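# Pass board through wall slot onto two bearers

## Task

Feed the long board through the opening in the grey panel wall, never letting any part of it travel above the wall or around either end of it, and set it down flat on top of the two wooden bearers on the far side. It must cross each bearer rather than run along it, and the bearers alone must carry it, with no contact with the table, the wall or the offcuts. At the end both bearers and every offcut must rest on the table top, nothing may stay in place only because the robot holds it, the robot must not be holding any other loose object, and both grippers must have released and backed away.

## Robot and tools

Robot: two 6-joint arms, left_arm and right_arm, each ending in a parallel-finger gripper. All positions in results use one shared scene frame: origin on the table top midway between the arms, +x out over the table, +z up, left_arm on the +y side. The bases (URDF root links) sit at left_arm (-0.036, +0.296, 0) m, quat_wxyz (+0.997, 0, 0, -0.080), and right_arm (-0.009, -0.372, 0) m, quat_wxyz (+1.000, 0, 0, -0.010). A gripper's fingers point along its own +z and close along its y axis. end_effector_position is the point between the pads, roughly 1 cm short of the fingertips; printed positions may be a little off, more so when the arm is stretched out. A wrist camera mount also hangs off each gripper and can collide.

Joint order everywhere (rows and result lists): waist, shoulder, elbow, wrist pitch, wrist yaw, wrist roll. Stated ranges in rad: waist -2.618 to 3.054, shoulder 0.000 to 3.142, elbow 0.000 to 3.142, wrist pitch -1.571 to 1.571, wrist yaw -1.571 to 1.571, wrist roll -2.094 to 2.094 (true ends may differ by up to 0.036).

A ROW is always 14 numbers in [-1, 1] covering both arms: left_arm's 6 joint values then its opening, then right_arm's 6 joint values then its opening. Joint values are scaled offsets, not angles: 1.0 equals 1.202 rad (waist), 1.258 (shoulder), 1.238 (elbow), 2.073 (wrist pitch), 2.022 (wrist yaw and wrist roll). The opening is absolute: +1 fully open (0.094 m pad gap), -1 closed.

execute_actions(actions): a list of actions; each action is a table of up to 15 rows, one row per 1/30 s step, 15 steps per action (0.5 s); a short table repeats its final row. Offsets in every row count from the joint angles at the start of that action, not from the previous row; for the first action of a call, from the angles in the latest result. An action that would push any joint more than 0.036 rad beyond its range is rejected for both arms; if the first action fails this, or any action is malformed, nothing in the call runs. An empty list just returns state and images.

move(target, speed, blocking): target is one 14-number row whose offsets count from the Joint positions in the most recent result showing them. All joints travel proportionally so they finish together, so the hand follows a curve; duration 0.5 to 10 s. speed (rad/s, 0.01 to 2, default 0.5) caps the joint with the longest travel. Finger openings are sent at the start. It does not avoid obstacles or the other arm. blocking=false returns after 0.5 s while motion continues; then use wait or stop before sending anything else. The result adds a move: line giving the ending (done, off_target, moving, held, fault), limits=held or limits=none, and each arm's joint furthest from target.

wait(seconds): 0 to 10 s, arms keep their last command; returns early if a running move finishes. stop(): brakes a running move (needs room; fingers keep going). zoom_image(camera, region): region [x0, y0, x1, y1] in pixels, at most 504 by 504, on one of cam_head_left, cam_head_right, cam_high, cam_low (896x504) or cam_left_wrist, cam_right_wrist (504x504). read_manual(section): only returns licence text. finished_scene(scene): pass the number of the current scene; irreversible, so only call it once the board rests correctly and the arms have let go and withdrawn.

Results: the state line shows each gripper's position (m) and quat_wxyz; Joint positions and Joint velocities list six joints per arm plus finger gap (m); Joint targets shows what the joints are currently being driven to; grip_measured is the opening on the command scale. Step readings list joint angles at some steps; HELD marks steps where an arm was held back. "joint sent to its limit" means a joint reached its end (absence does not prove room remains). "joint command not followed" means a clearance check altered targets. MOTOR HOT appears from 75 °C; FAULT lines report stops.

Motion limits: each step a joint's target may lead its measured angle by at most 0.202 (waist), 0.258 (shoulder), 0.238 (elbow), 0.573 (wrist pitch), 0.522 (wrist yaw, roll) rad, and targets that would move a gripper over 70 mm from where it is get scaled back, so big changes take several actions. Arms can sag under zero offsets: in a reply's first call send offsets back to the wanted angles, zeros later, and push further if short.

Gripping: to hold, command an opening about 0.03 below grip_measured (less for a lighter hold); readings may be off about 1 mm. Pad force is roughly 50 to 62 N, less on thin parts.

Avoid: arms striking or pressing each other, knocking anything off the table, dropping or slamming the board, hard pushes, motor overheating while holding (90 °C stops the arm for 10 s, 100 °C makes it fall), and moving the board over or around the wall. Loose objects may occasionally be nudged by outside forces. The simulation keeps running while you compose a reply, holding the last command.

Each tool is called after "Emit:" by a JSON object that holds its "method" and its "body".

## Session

Emit:
{"method": "execute_actions", "body": {"actions": []}}

Scene clock: 0.00 s.
left_arm: end_effector_position=(+0.2651, +0.2282, +0.1534) grip_measured=+1.000 end_effector_quat_wxyz=(+0.111, +0.244, +0.916, +0.299) | right_arm: end_effector_position=(+0.2840, -0.5856, +0.2815) grip_measured=+1.000 end_effector_quat_wxyz=(+0.222, +0.482, +0.846, -0.052)
Joint names: [waist, shoulder, elbow, wrist pitch, wrist yaw, wrist roll]
Joint positions: left_arm=[-0.42   1.615  1.309 -1.238 -0.648 -0.05   0.094] | right_arm=[-0.581  1.619  1.883 -1.38   0.064  0.419  0.094]
Joint velocities: left_arm=[ 0.007 -0.012 -0.007  0.022 -0.037 -0.037  0.   ] | right_arm=[-0.002 -0.002 -0.012 -0.007 -0.022 -0.007  0.   ]
Motor temperatures (°C, as the motors report them): left_arm=[16 17 15 17 15 14] | right_arm=[17 20 14 16 14 16]
Joint targets: left_arm=[-0.420 1.609 1.316 -1.236 -0.657 -0.055] | right_arm=[-0.581 1.612 1.890 -1.379 0.070 0.417]

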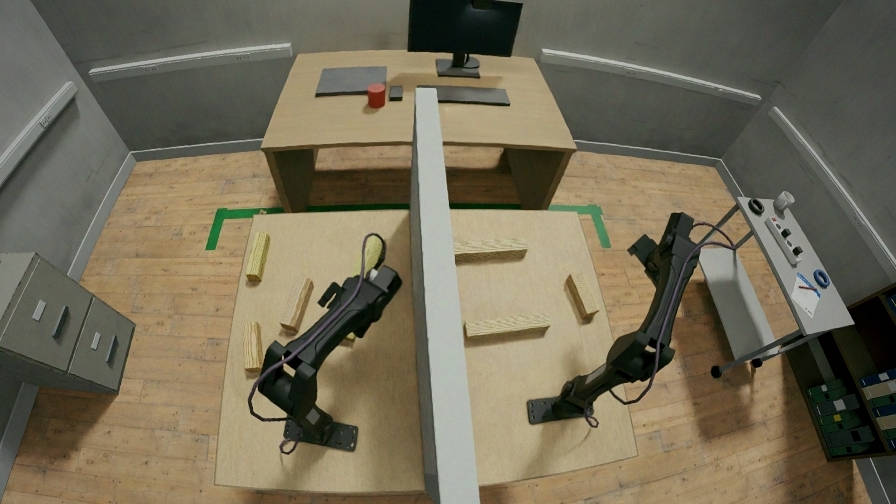

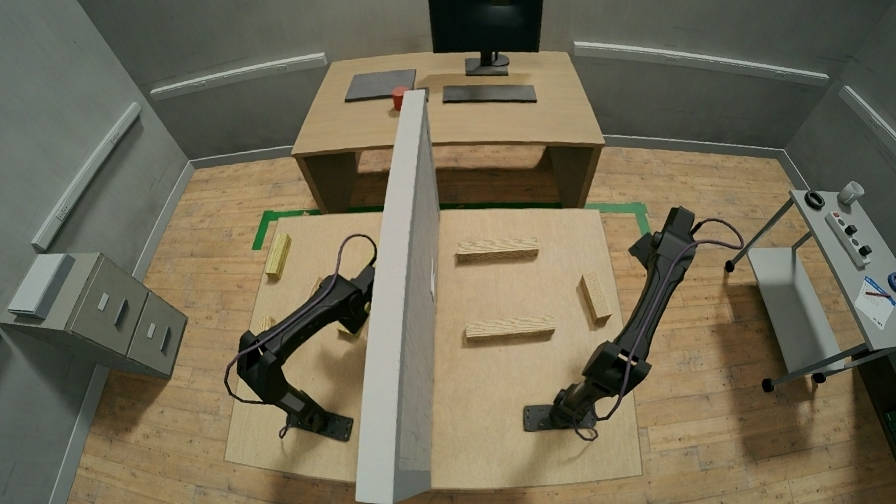

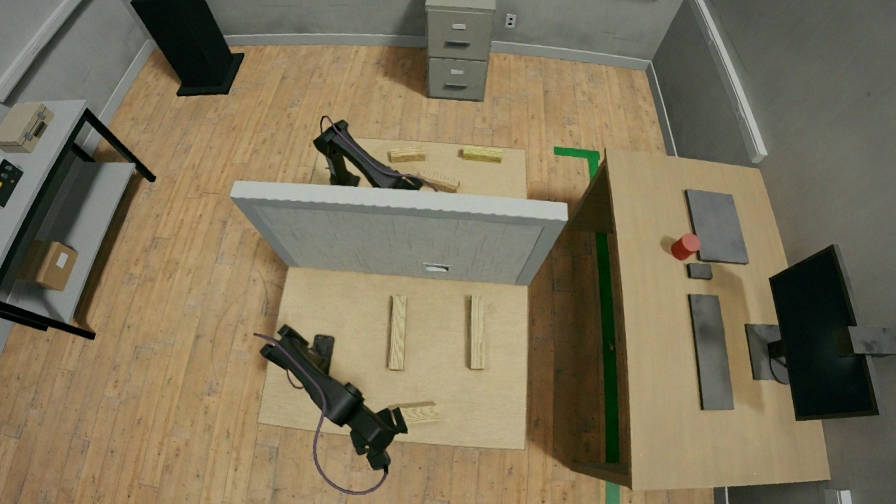

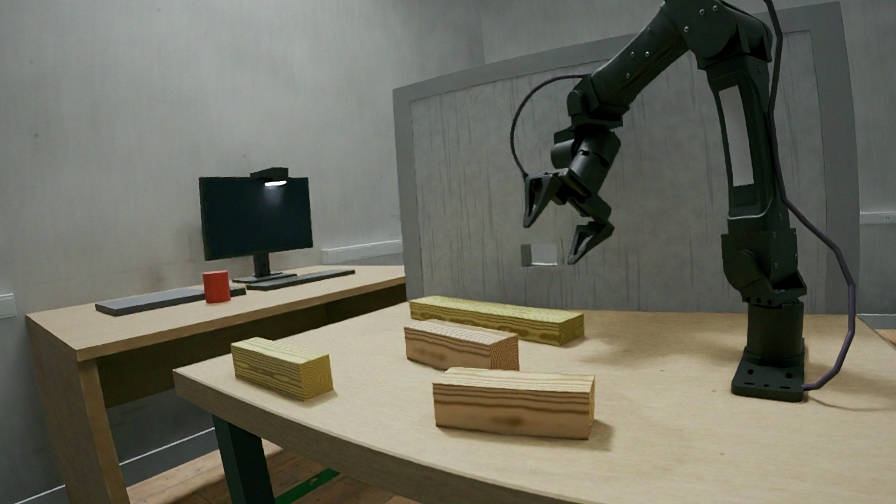

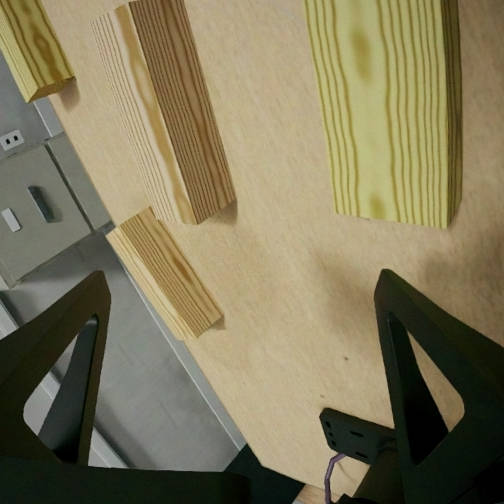

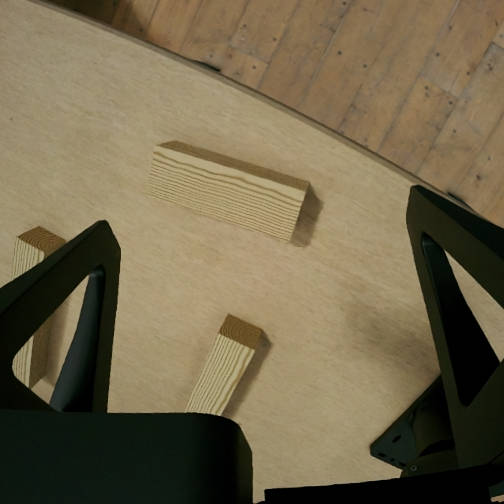

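Emit:
{"method": "zoom_image", "body": {"camera": "cam_head_left", "region": [210, 200, 460, 450]}}

Emit:
{"method": "zoom_image", "body": {"camera": "cam_low", "region": [380, 220, 640, 380]}}

Emit:
{"method": "zoom_image", "body": {"camera": "cam_high", "region": [250, 120, 570, 450]}}

Emit:
{"method": "zoom_image", "body": {"camera": "cam_head_right", "region": [400, 200, 650, 450]}}

Region (210, 200, 460, 450) of cam_head_left's 896x504 image, scaled by 2.016, with more detail than that image has.

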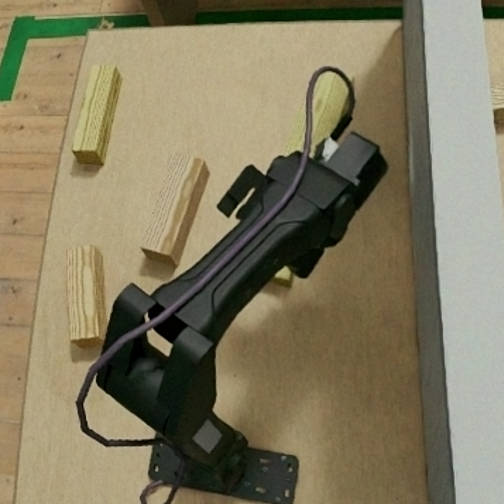

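Region (380, 220, 640, 380) of cam_low's 896x504 image, scaled by 1.938, with more detail than that image has; it fills the top 310 rows of this view, and the rest is white.

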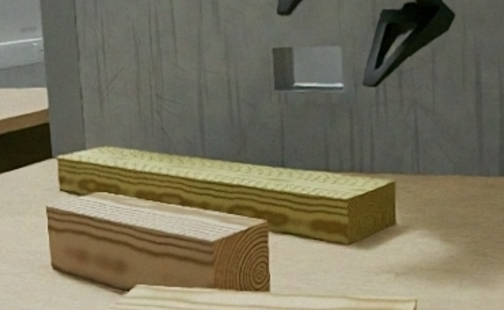

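Region (250, 120, 570, 450) of cam_high's 896x504 image, scaled by 1.527, with more detail than that image has; it fills the left 489 columns of this view, and the rest is white.

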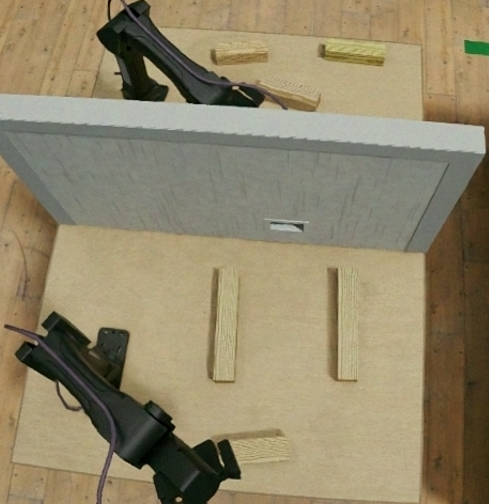

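Region (400, 200, 650, 450) of cam_head_right's 896x504 image, scaled by 2.016, with more detail than that image has.

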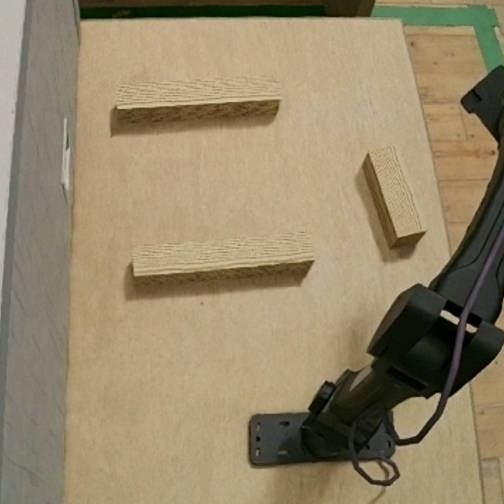

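Emit:
{"method": "move", "body": {"target": [0.2727,-0.0531,-0.4582,0.6160,0.3279,0.0346,1,0.8514,0.3593,-0.2598,0.3365,-0.3814,-0.7083,1], "speed": 1.2}}

Scene clock: 13.27 s.
left_arm: end_effector_position=(+0.3592, +0.1908, +0.0703) grip_measured=+1.000 end_effector_quat_wxyz=(+0.381, +0.127, +0.915, -0.049) | right_arm: end_effector_position=(+0.3696, -0.0739, +0.0916) grip_measured=+1.000 end_effector_quat_wxyz=(-0.264, +0.656, -0.656, -0.264)
Joint names: [waist, shoulder, elbow, wrist pitch, wrist yaw, wrist roll]
Joint positions: left_arm=[-0.1    1.575  0.761  0.031  0.005  0.014  0.094] | right_arm=[ 0.451  2.072  1.572 -0.69  -0.681 -1.006  0.094]
Joint velocities: left_arm=[-0.017 -0.017  0.007 -0.022  0.022 -0.051  0.   ] | right_arm=[ 0.007 -0.002 -0.002  0.022  0.007 -0.066  0.   ]
Motor temperatures (°C, as the motors report them): left_arm=[16 19 16 17 15 14] | right_arm=[17 21 15 17 14 16]
Joint targets: left_arm=[-0.092 1.548 0.742 0.039 0.015 0.020] | right_arm=[0.443 2.070 1.561 -0.682 -0.707 -1.013]
move: off_target (left_arm, right_arm); limits=none; left_arm: farthest joint: the shoulder, 0.027 radians from its target (0.067 radians at the start); right_arm: farthest joint: the wrist yaw, 0.026 radians from its target (0.771 radians at the start)

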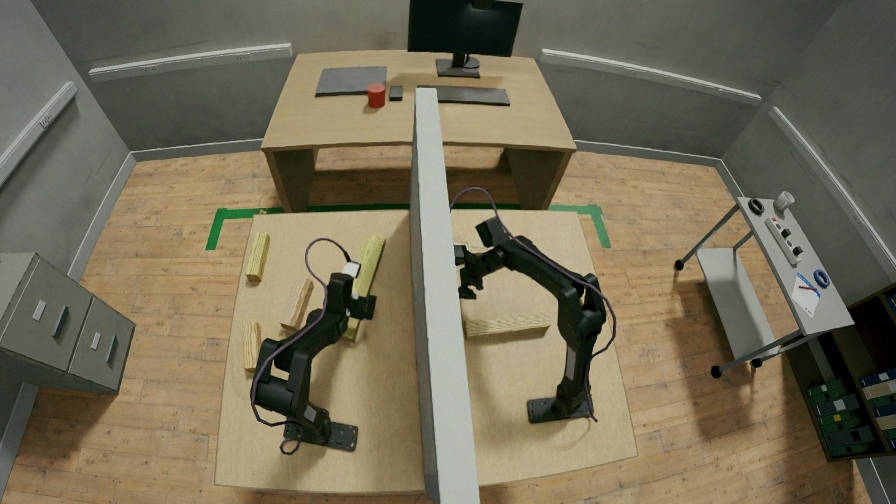

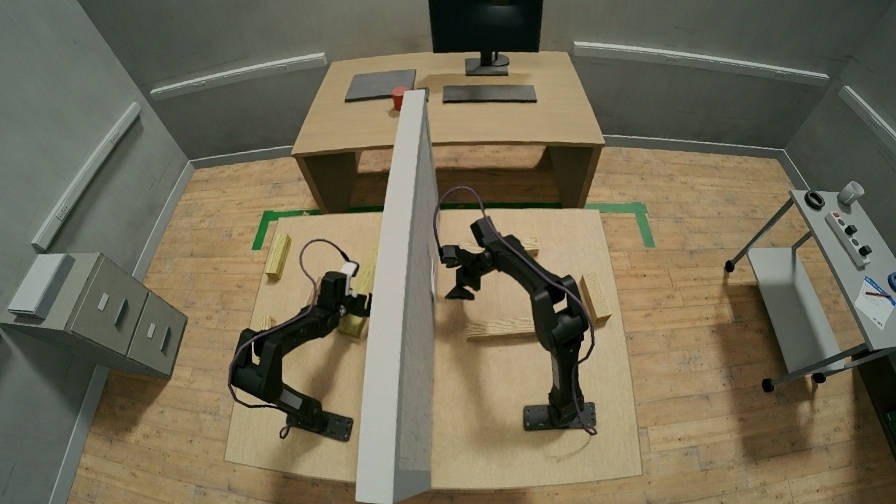

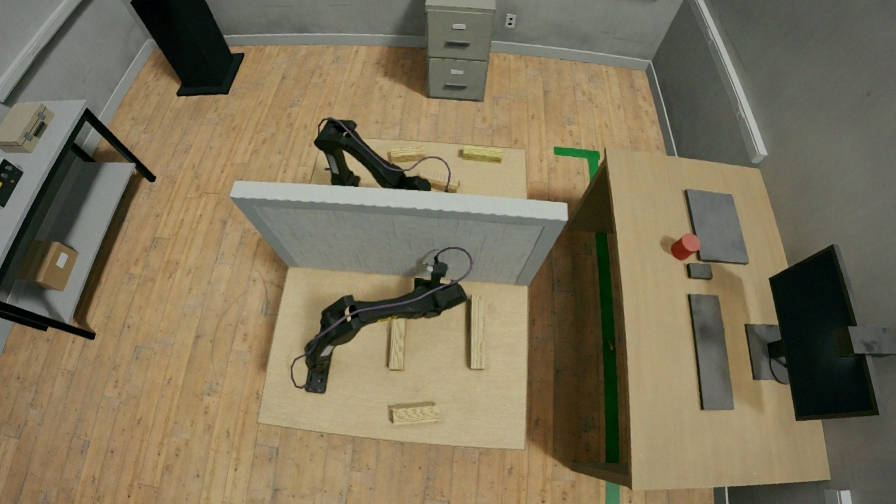

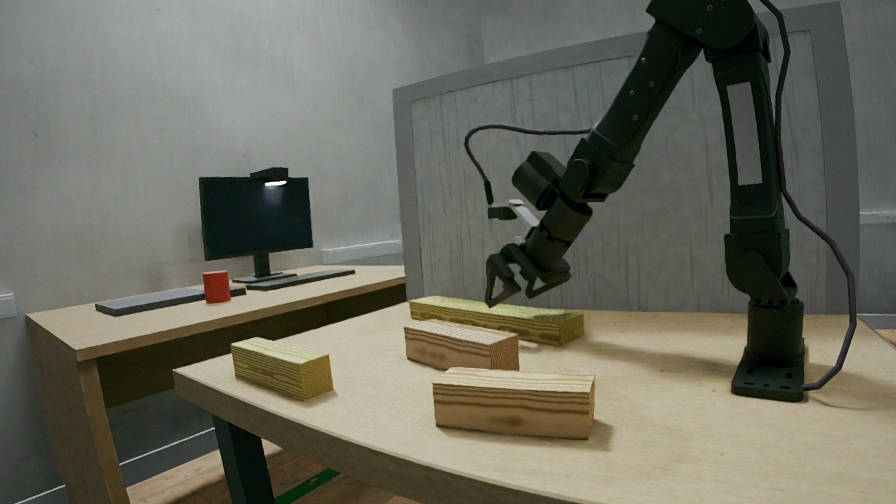

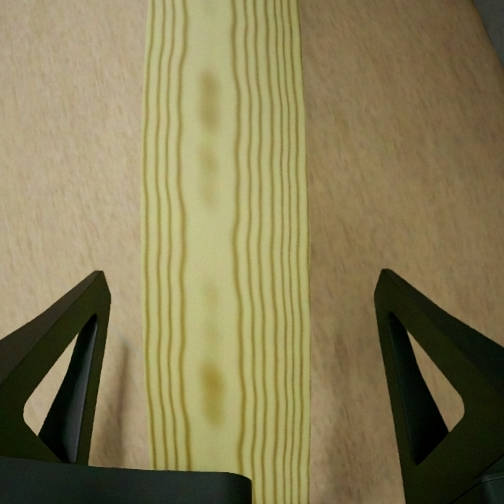

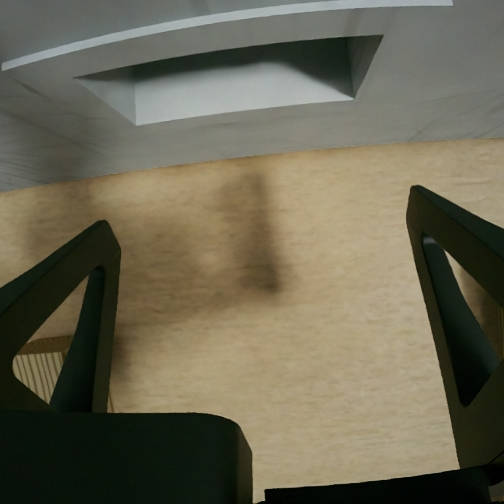

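Emit:
{"method": "zoom_image", "body": {"camera": "cam_head_left", "region": [290, 220, 430, 360]}}

Emit:
{"method": "zoom_image", "body": {"camera": "cam_low", "region": [390, 170, 620, 360]}}

Emit:
{"method": "zoom_image", "body": {"camera": "cam_head_right", "region": [410, 180, 570, 340]}}

Region (290, 220, 430, 360) of cam_head_left's 896x504 image, scaled by 3.600, with more detail than that image has.

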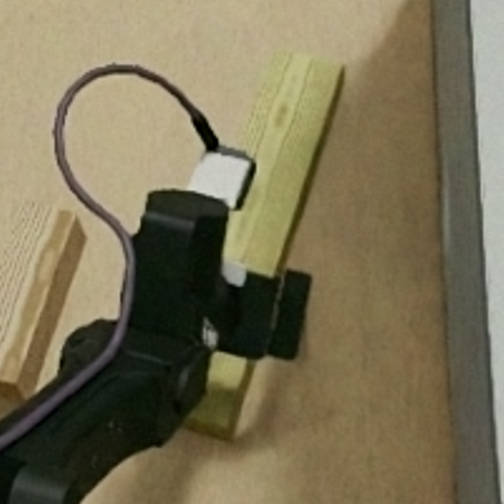

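Region (390, 170, 620, 360) of cam_low's 896x504 image, scaled by 2.191, with more detail than that image has; it fills the top 416 rows of this view, and the rest is white.

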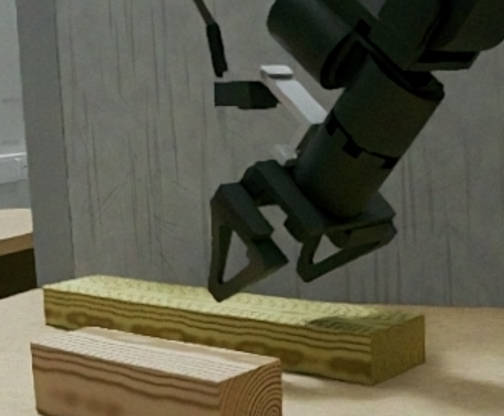

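Region (410, 180, 570, 340) of cam_head_right's 896x504 image, scaled by 3.150, with more detail than that image has.

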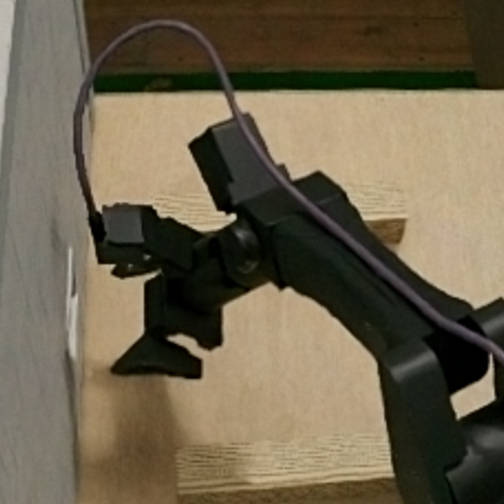

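Emit:
{"method": "execute_actions", "body": {"actions": [[[0.0086,0.0144,-0.0203,0.0116,0.005,0.003,1,0.0059,-0.0010,0.0255,0.0047,-0.0131,0.0046,1],[0.0104,0.0223,-0.0253,0.0194,0.005,0.003,1,0.0075,-0.0004,0.0268,0.0055,-0.0132,0.0062,1],[0.0123,0.0303,-0.0303,0.0271,0.005,0.003,1,0.0092,0.0002,0.0281,0.0063,-0.0134,0.0077,1],[0.0141,0.0382,-0.0353,0.0348,0.005,0.003,1,0.0108,0.0008,0.0294,0.0071,-0.0135,0.0093,1],[0.0160,0.0462,-0.0403,0.0426,0.005,0.003,1,0.0125,0.0014,0.0307,0.0079,-0.0137,0.0109,1],[0.0179,0.0541,-0.0452,0.0503,0.005,0.003,1,0.0142,0.0019,0.0319,0.0087,-0.0139,0.0125,1],[0.0197,0.0621,-0.0502,0.0580,0.005,0.003,1,0.0158,0.0025,0.0332,0.0095,-0.0140,0.0141,1],[0.0216,0.0700,-0.0552,0.0657,0.005,0.003,1,0.0175,0.0031,0.0345,0.0103,-0.0142,0.0156,1],[0.0216,0.0780,-0.0602,0.0735,0.005,0.003,1,0.0191,0.0037,0.0358,0.0111,-0.0143,0.0172,1],[0.0216,0.0859,-0.0652,0.0812,0.005,0.003,1,0.0208,0.0043,0.0371,0.0119,-0.0145,0.0188,1],[0.0216,0.0939,-0.0702,0.0889,0.005,0.003,1,0.0225,0.0049,0.0384,0.0127,-0.0147,0.0204,1],[0.0216,0.1018,-0.0752,0.0967,0.005,0.003,1,0.0241,0.0055,0.0397,0.0135,-0.0148,0.0220,1],[0.0216,0.1098,-0.0802,0.1044,0.005,0.003,1,0.0258,0.0061,0.0410,0.0143,-0.0150,0.0235,1],[0.0216,0.1177,-0.0852,0.1121,0.005,0.003,1,0.0274,0.0067,0.0423,0.0151,-0.0151,0.0251,1],[0.0216,0.1256,-0.0901,0.1198,0.005,0.003,1,0.0291,0.0072,0.0436,0.0159,-0.0153,0.0267,1]]]}}

Emit:
{"method": "wait", "body": {"seconds": 0.3}}

Scene clock: 16.07 s.
left_arm: end_effector_position=(+0.3590, +0.1982, +0.0268) grip_measured=+1.000 end_effector_quat_wxyz=(+0.374, +0.119, +0.918, -0.047) | right_arm: end_effector_position=(+0.3710, -0.0608, +0.1010) grip_measured=+1.000 end_effector_quat_wxyz=(-0.276, +0.654, -0.652, -0.267)
Joint names: [waist, shoulder, elbow, wrist pitch, wrist yaw, wrist roll]
Joint positions: left_arm=[-0.08   1.695  0.682  0.216  0.01   0.013  0.094] | right_arm=[ 0.473  2.072  1.595 -0.67  -0.685 -0.97   0.094]
Joint velocities: left_arm=[-0.007  0.193 -0.095  0.432 -0.081 -0.051  0.   ] | right_arm=[ 0.056  0.002  0.037  0.081 -0.081  0.066  0.   ]
Motor temperatures (°C, as the motors report them): left_arm=[16 19 16 17 15 14] | right_arm=[17 22 16 17 14 16]
Joint targets: left_arm=[-0.074 1.733 0.649 0.279 0.015 0.020] | right_arm=[0.486 2.081 1.626 -0.657 -0.712 -0.951]
Step readings (joint positions):
0: left_arm=[-0.100 1.575 0.761 0.031 0.005 0.014] | right_arm=[0.451 2.072 1.572 -0.690 -0.681 -1.006]
1: left_arm=[-0.100 1.575 0.761 0.033 0.005 0.014] | right_arm=[0.451 2.072 1.572 -0.689 -0.681 -1.005]
2: left_arm=[-0.100 1.577 0.761 0.038 0.005 0.015] | right_arm=[0.451 2.072 1.572 -0.689 -0.681 -1.004]
4: left_arm=[-0.098 1.586 0.756 0.062 0.006 0.015] | right_arm=[0.451 2.072 1.572 -0.687 -0.681 -1.000]
8: left_arm=[-0.087 1.627 0.729 0.115 0.006 0.015] | right_arm=[0.456 2.072 1.575 -0.682 -0.682 -0.990]
15: Joint positions above

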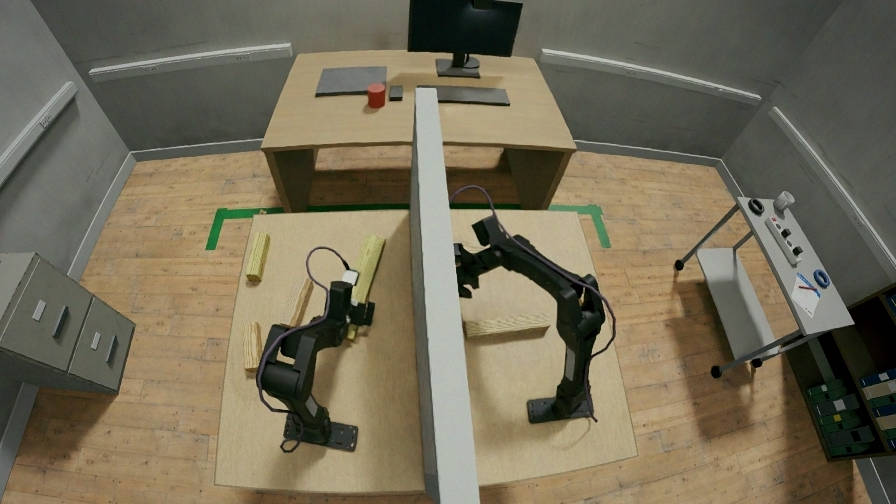

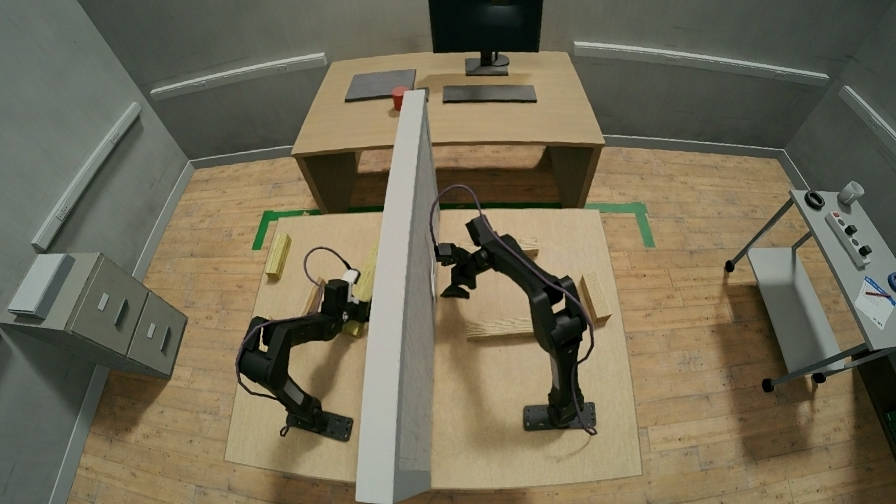

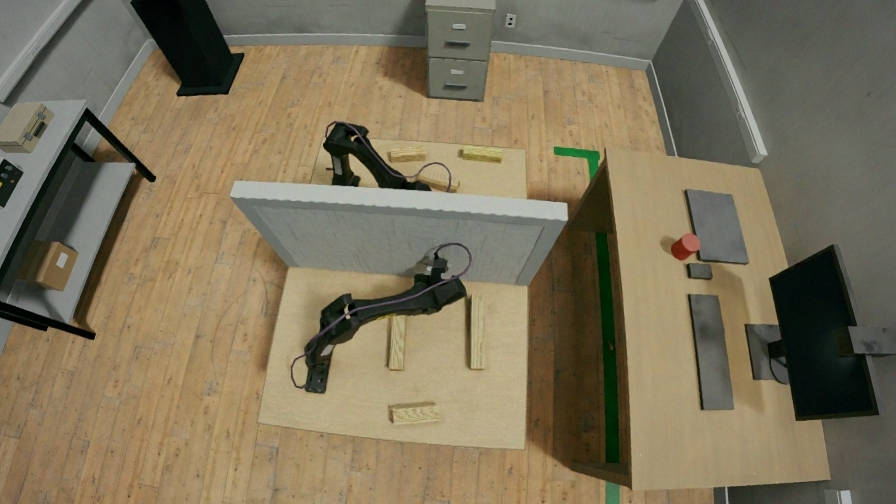

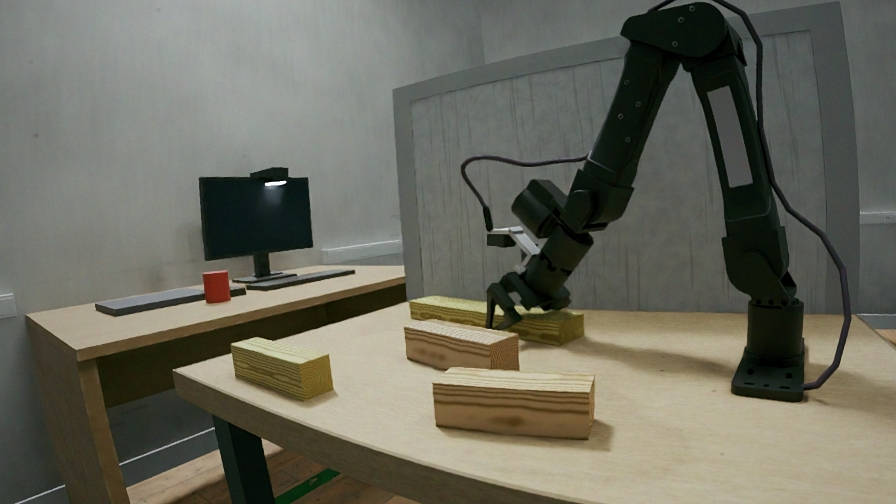

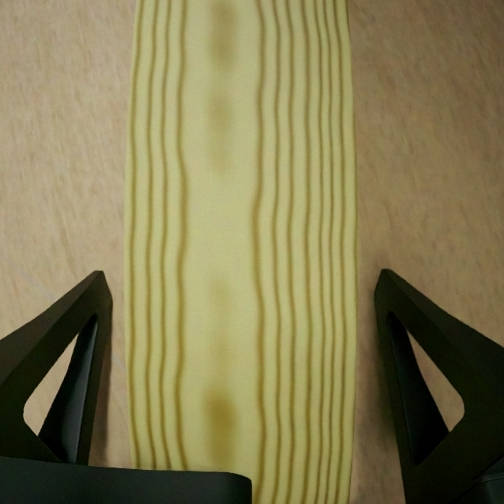

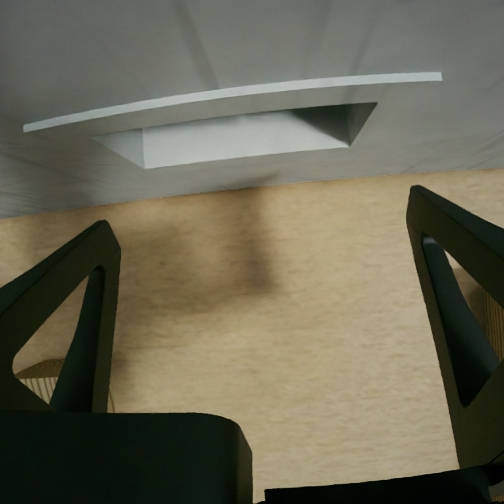

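Scene clock: 16.37 s.
left_arm: end_effector_position=(+0.3644, +0.1963, +0.0273) grip_measured=+1.000 end_effector_quat_wxyz=(+0.389, +0.119, +0.912, -0.050) | right_arm: end_effector_position=(+0.3709, -0.0582, +0.1024) grip_measured=+1.000 end_effector_quat_wxyz=(-0.277, +0.653, -0.652, -0.268)
Joint names: [waist, shoulder, elbow, wrist pitch, wrist yaw, wrist roll]
Joint positions: left_arm=[-0.08   1.713  0.674  0.274  0.012  0.013  0.094] | right_arm=[ 0.478  2.072  1.597 -0.664 -0.687 -0.959  0.094]
Joint velocities: left_arm=[-0.027 -0.007 -0.007 -0.022 -0.081 -0.022  0.   ] | right_arm=[-0.012 -0.022  0.017 -0.022 -0.037  0.007  0.   ]
Motor temperatures (°C, as the motors report them): left_arm=[16 19 16 17 15 14] | right_arm=[17 22 16 17 14 16]
Joint targets: left_arm=[-0.074 1.733 0.649 0.279 0.015 0.020] | right_arm=[0.486 2.081 1.626 -0.657 -0.712 -0.951]
wait: 0.30 s; no rest

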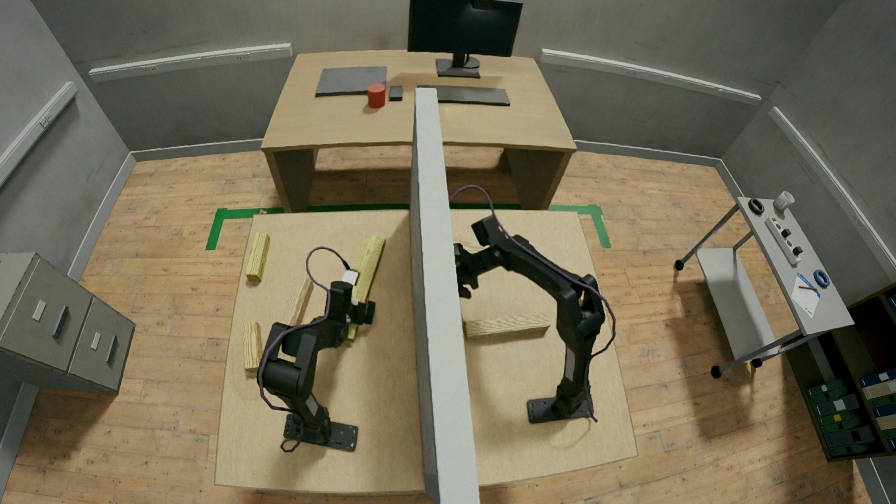

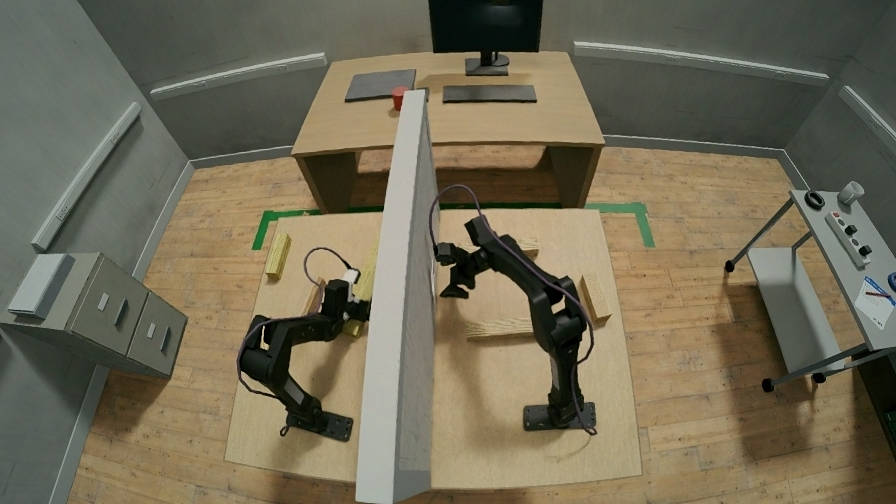

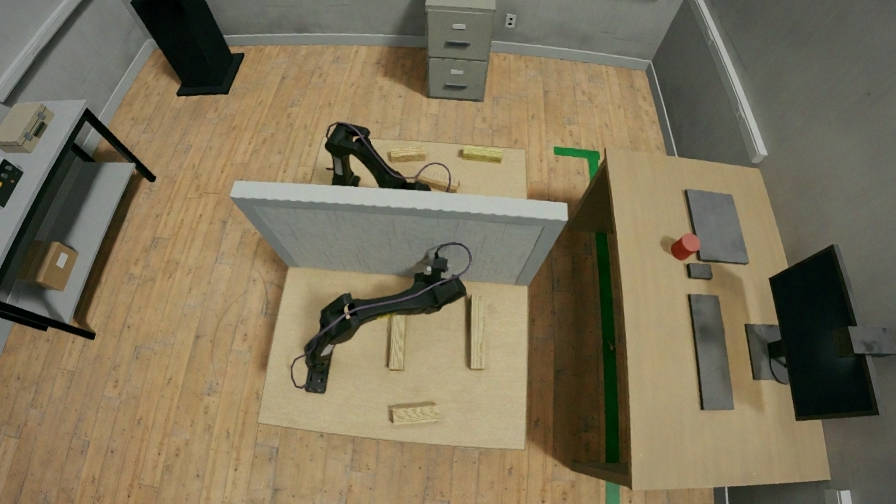

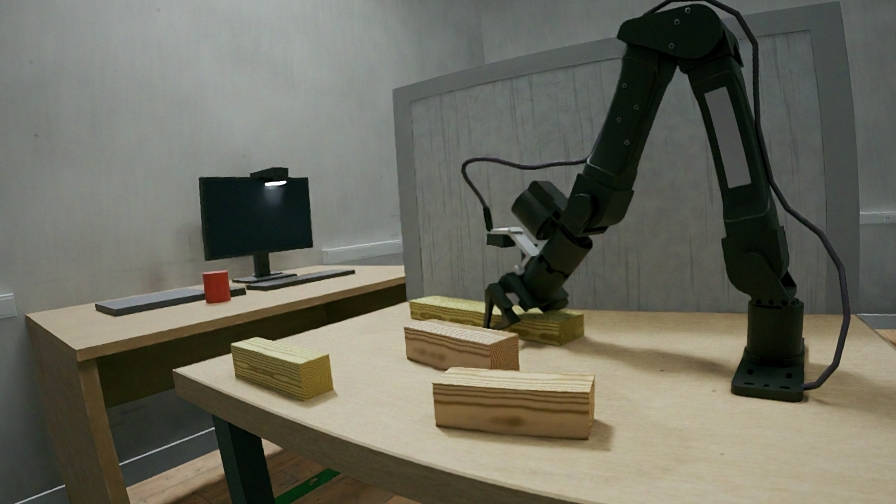

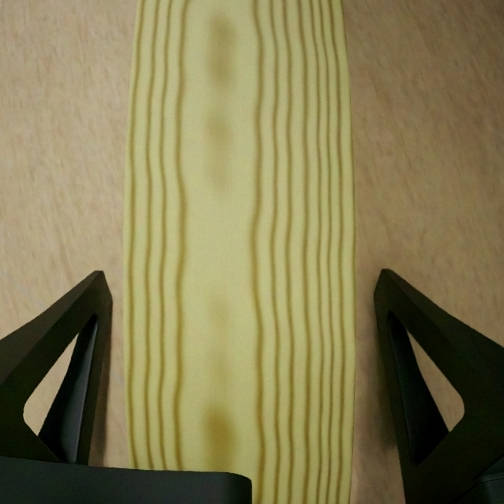

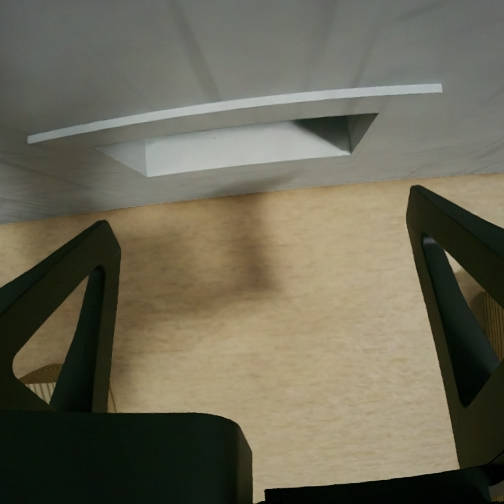

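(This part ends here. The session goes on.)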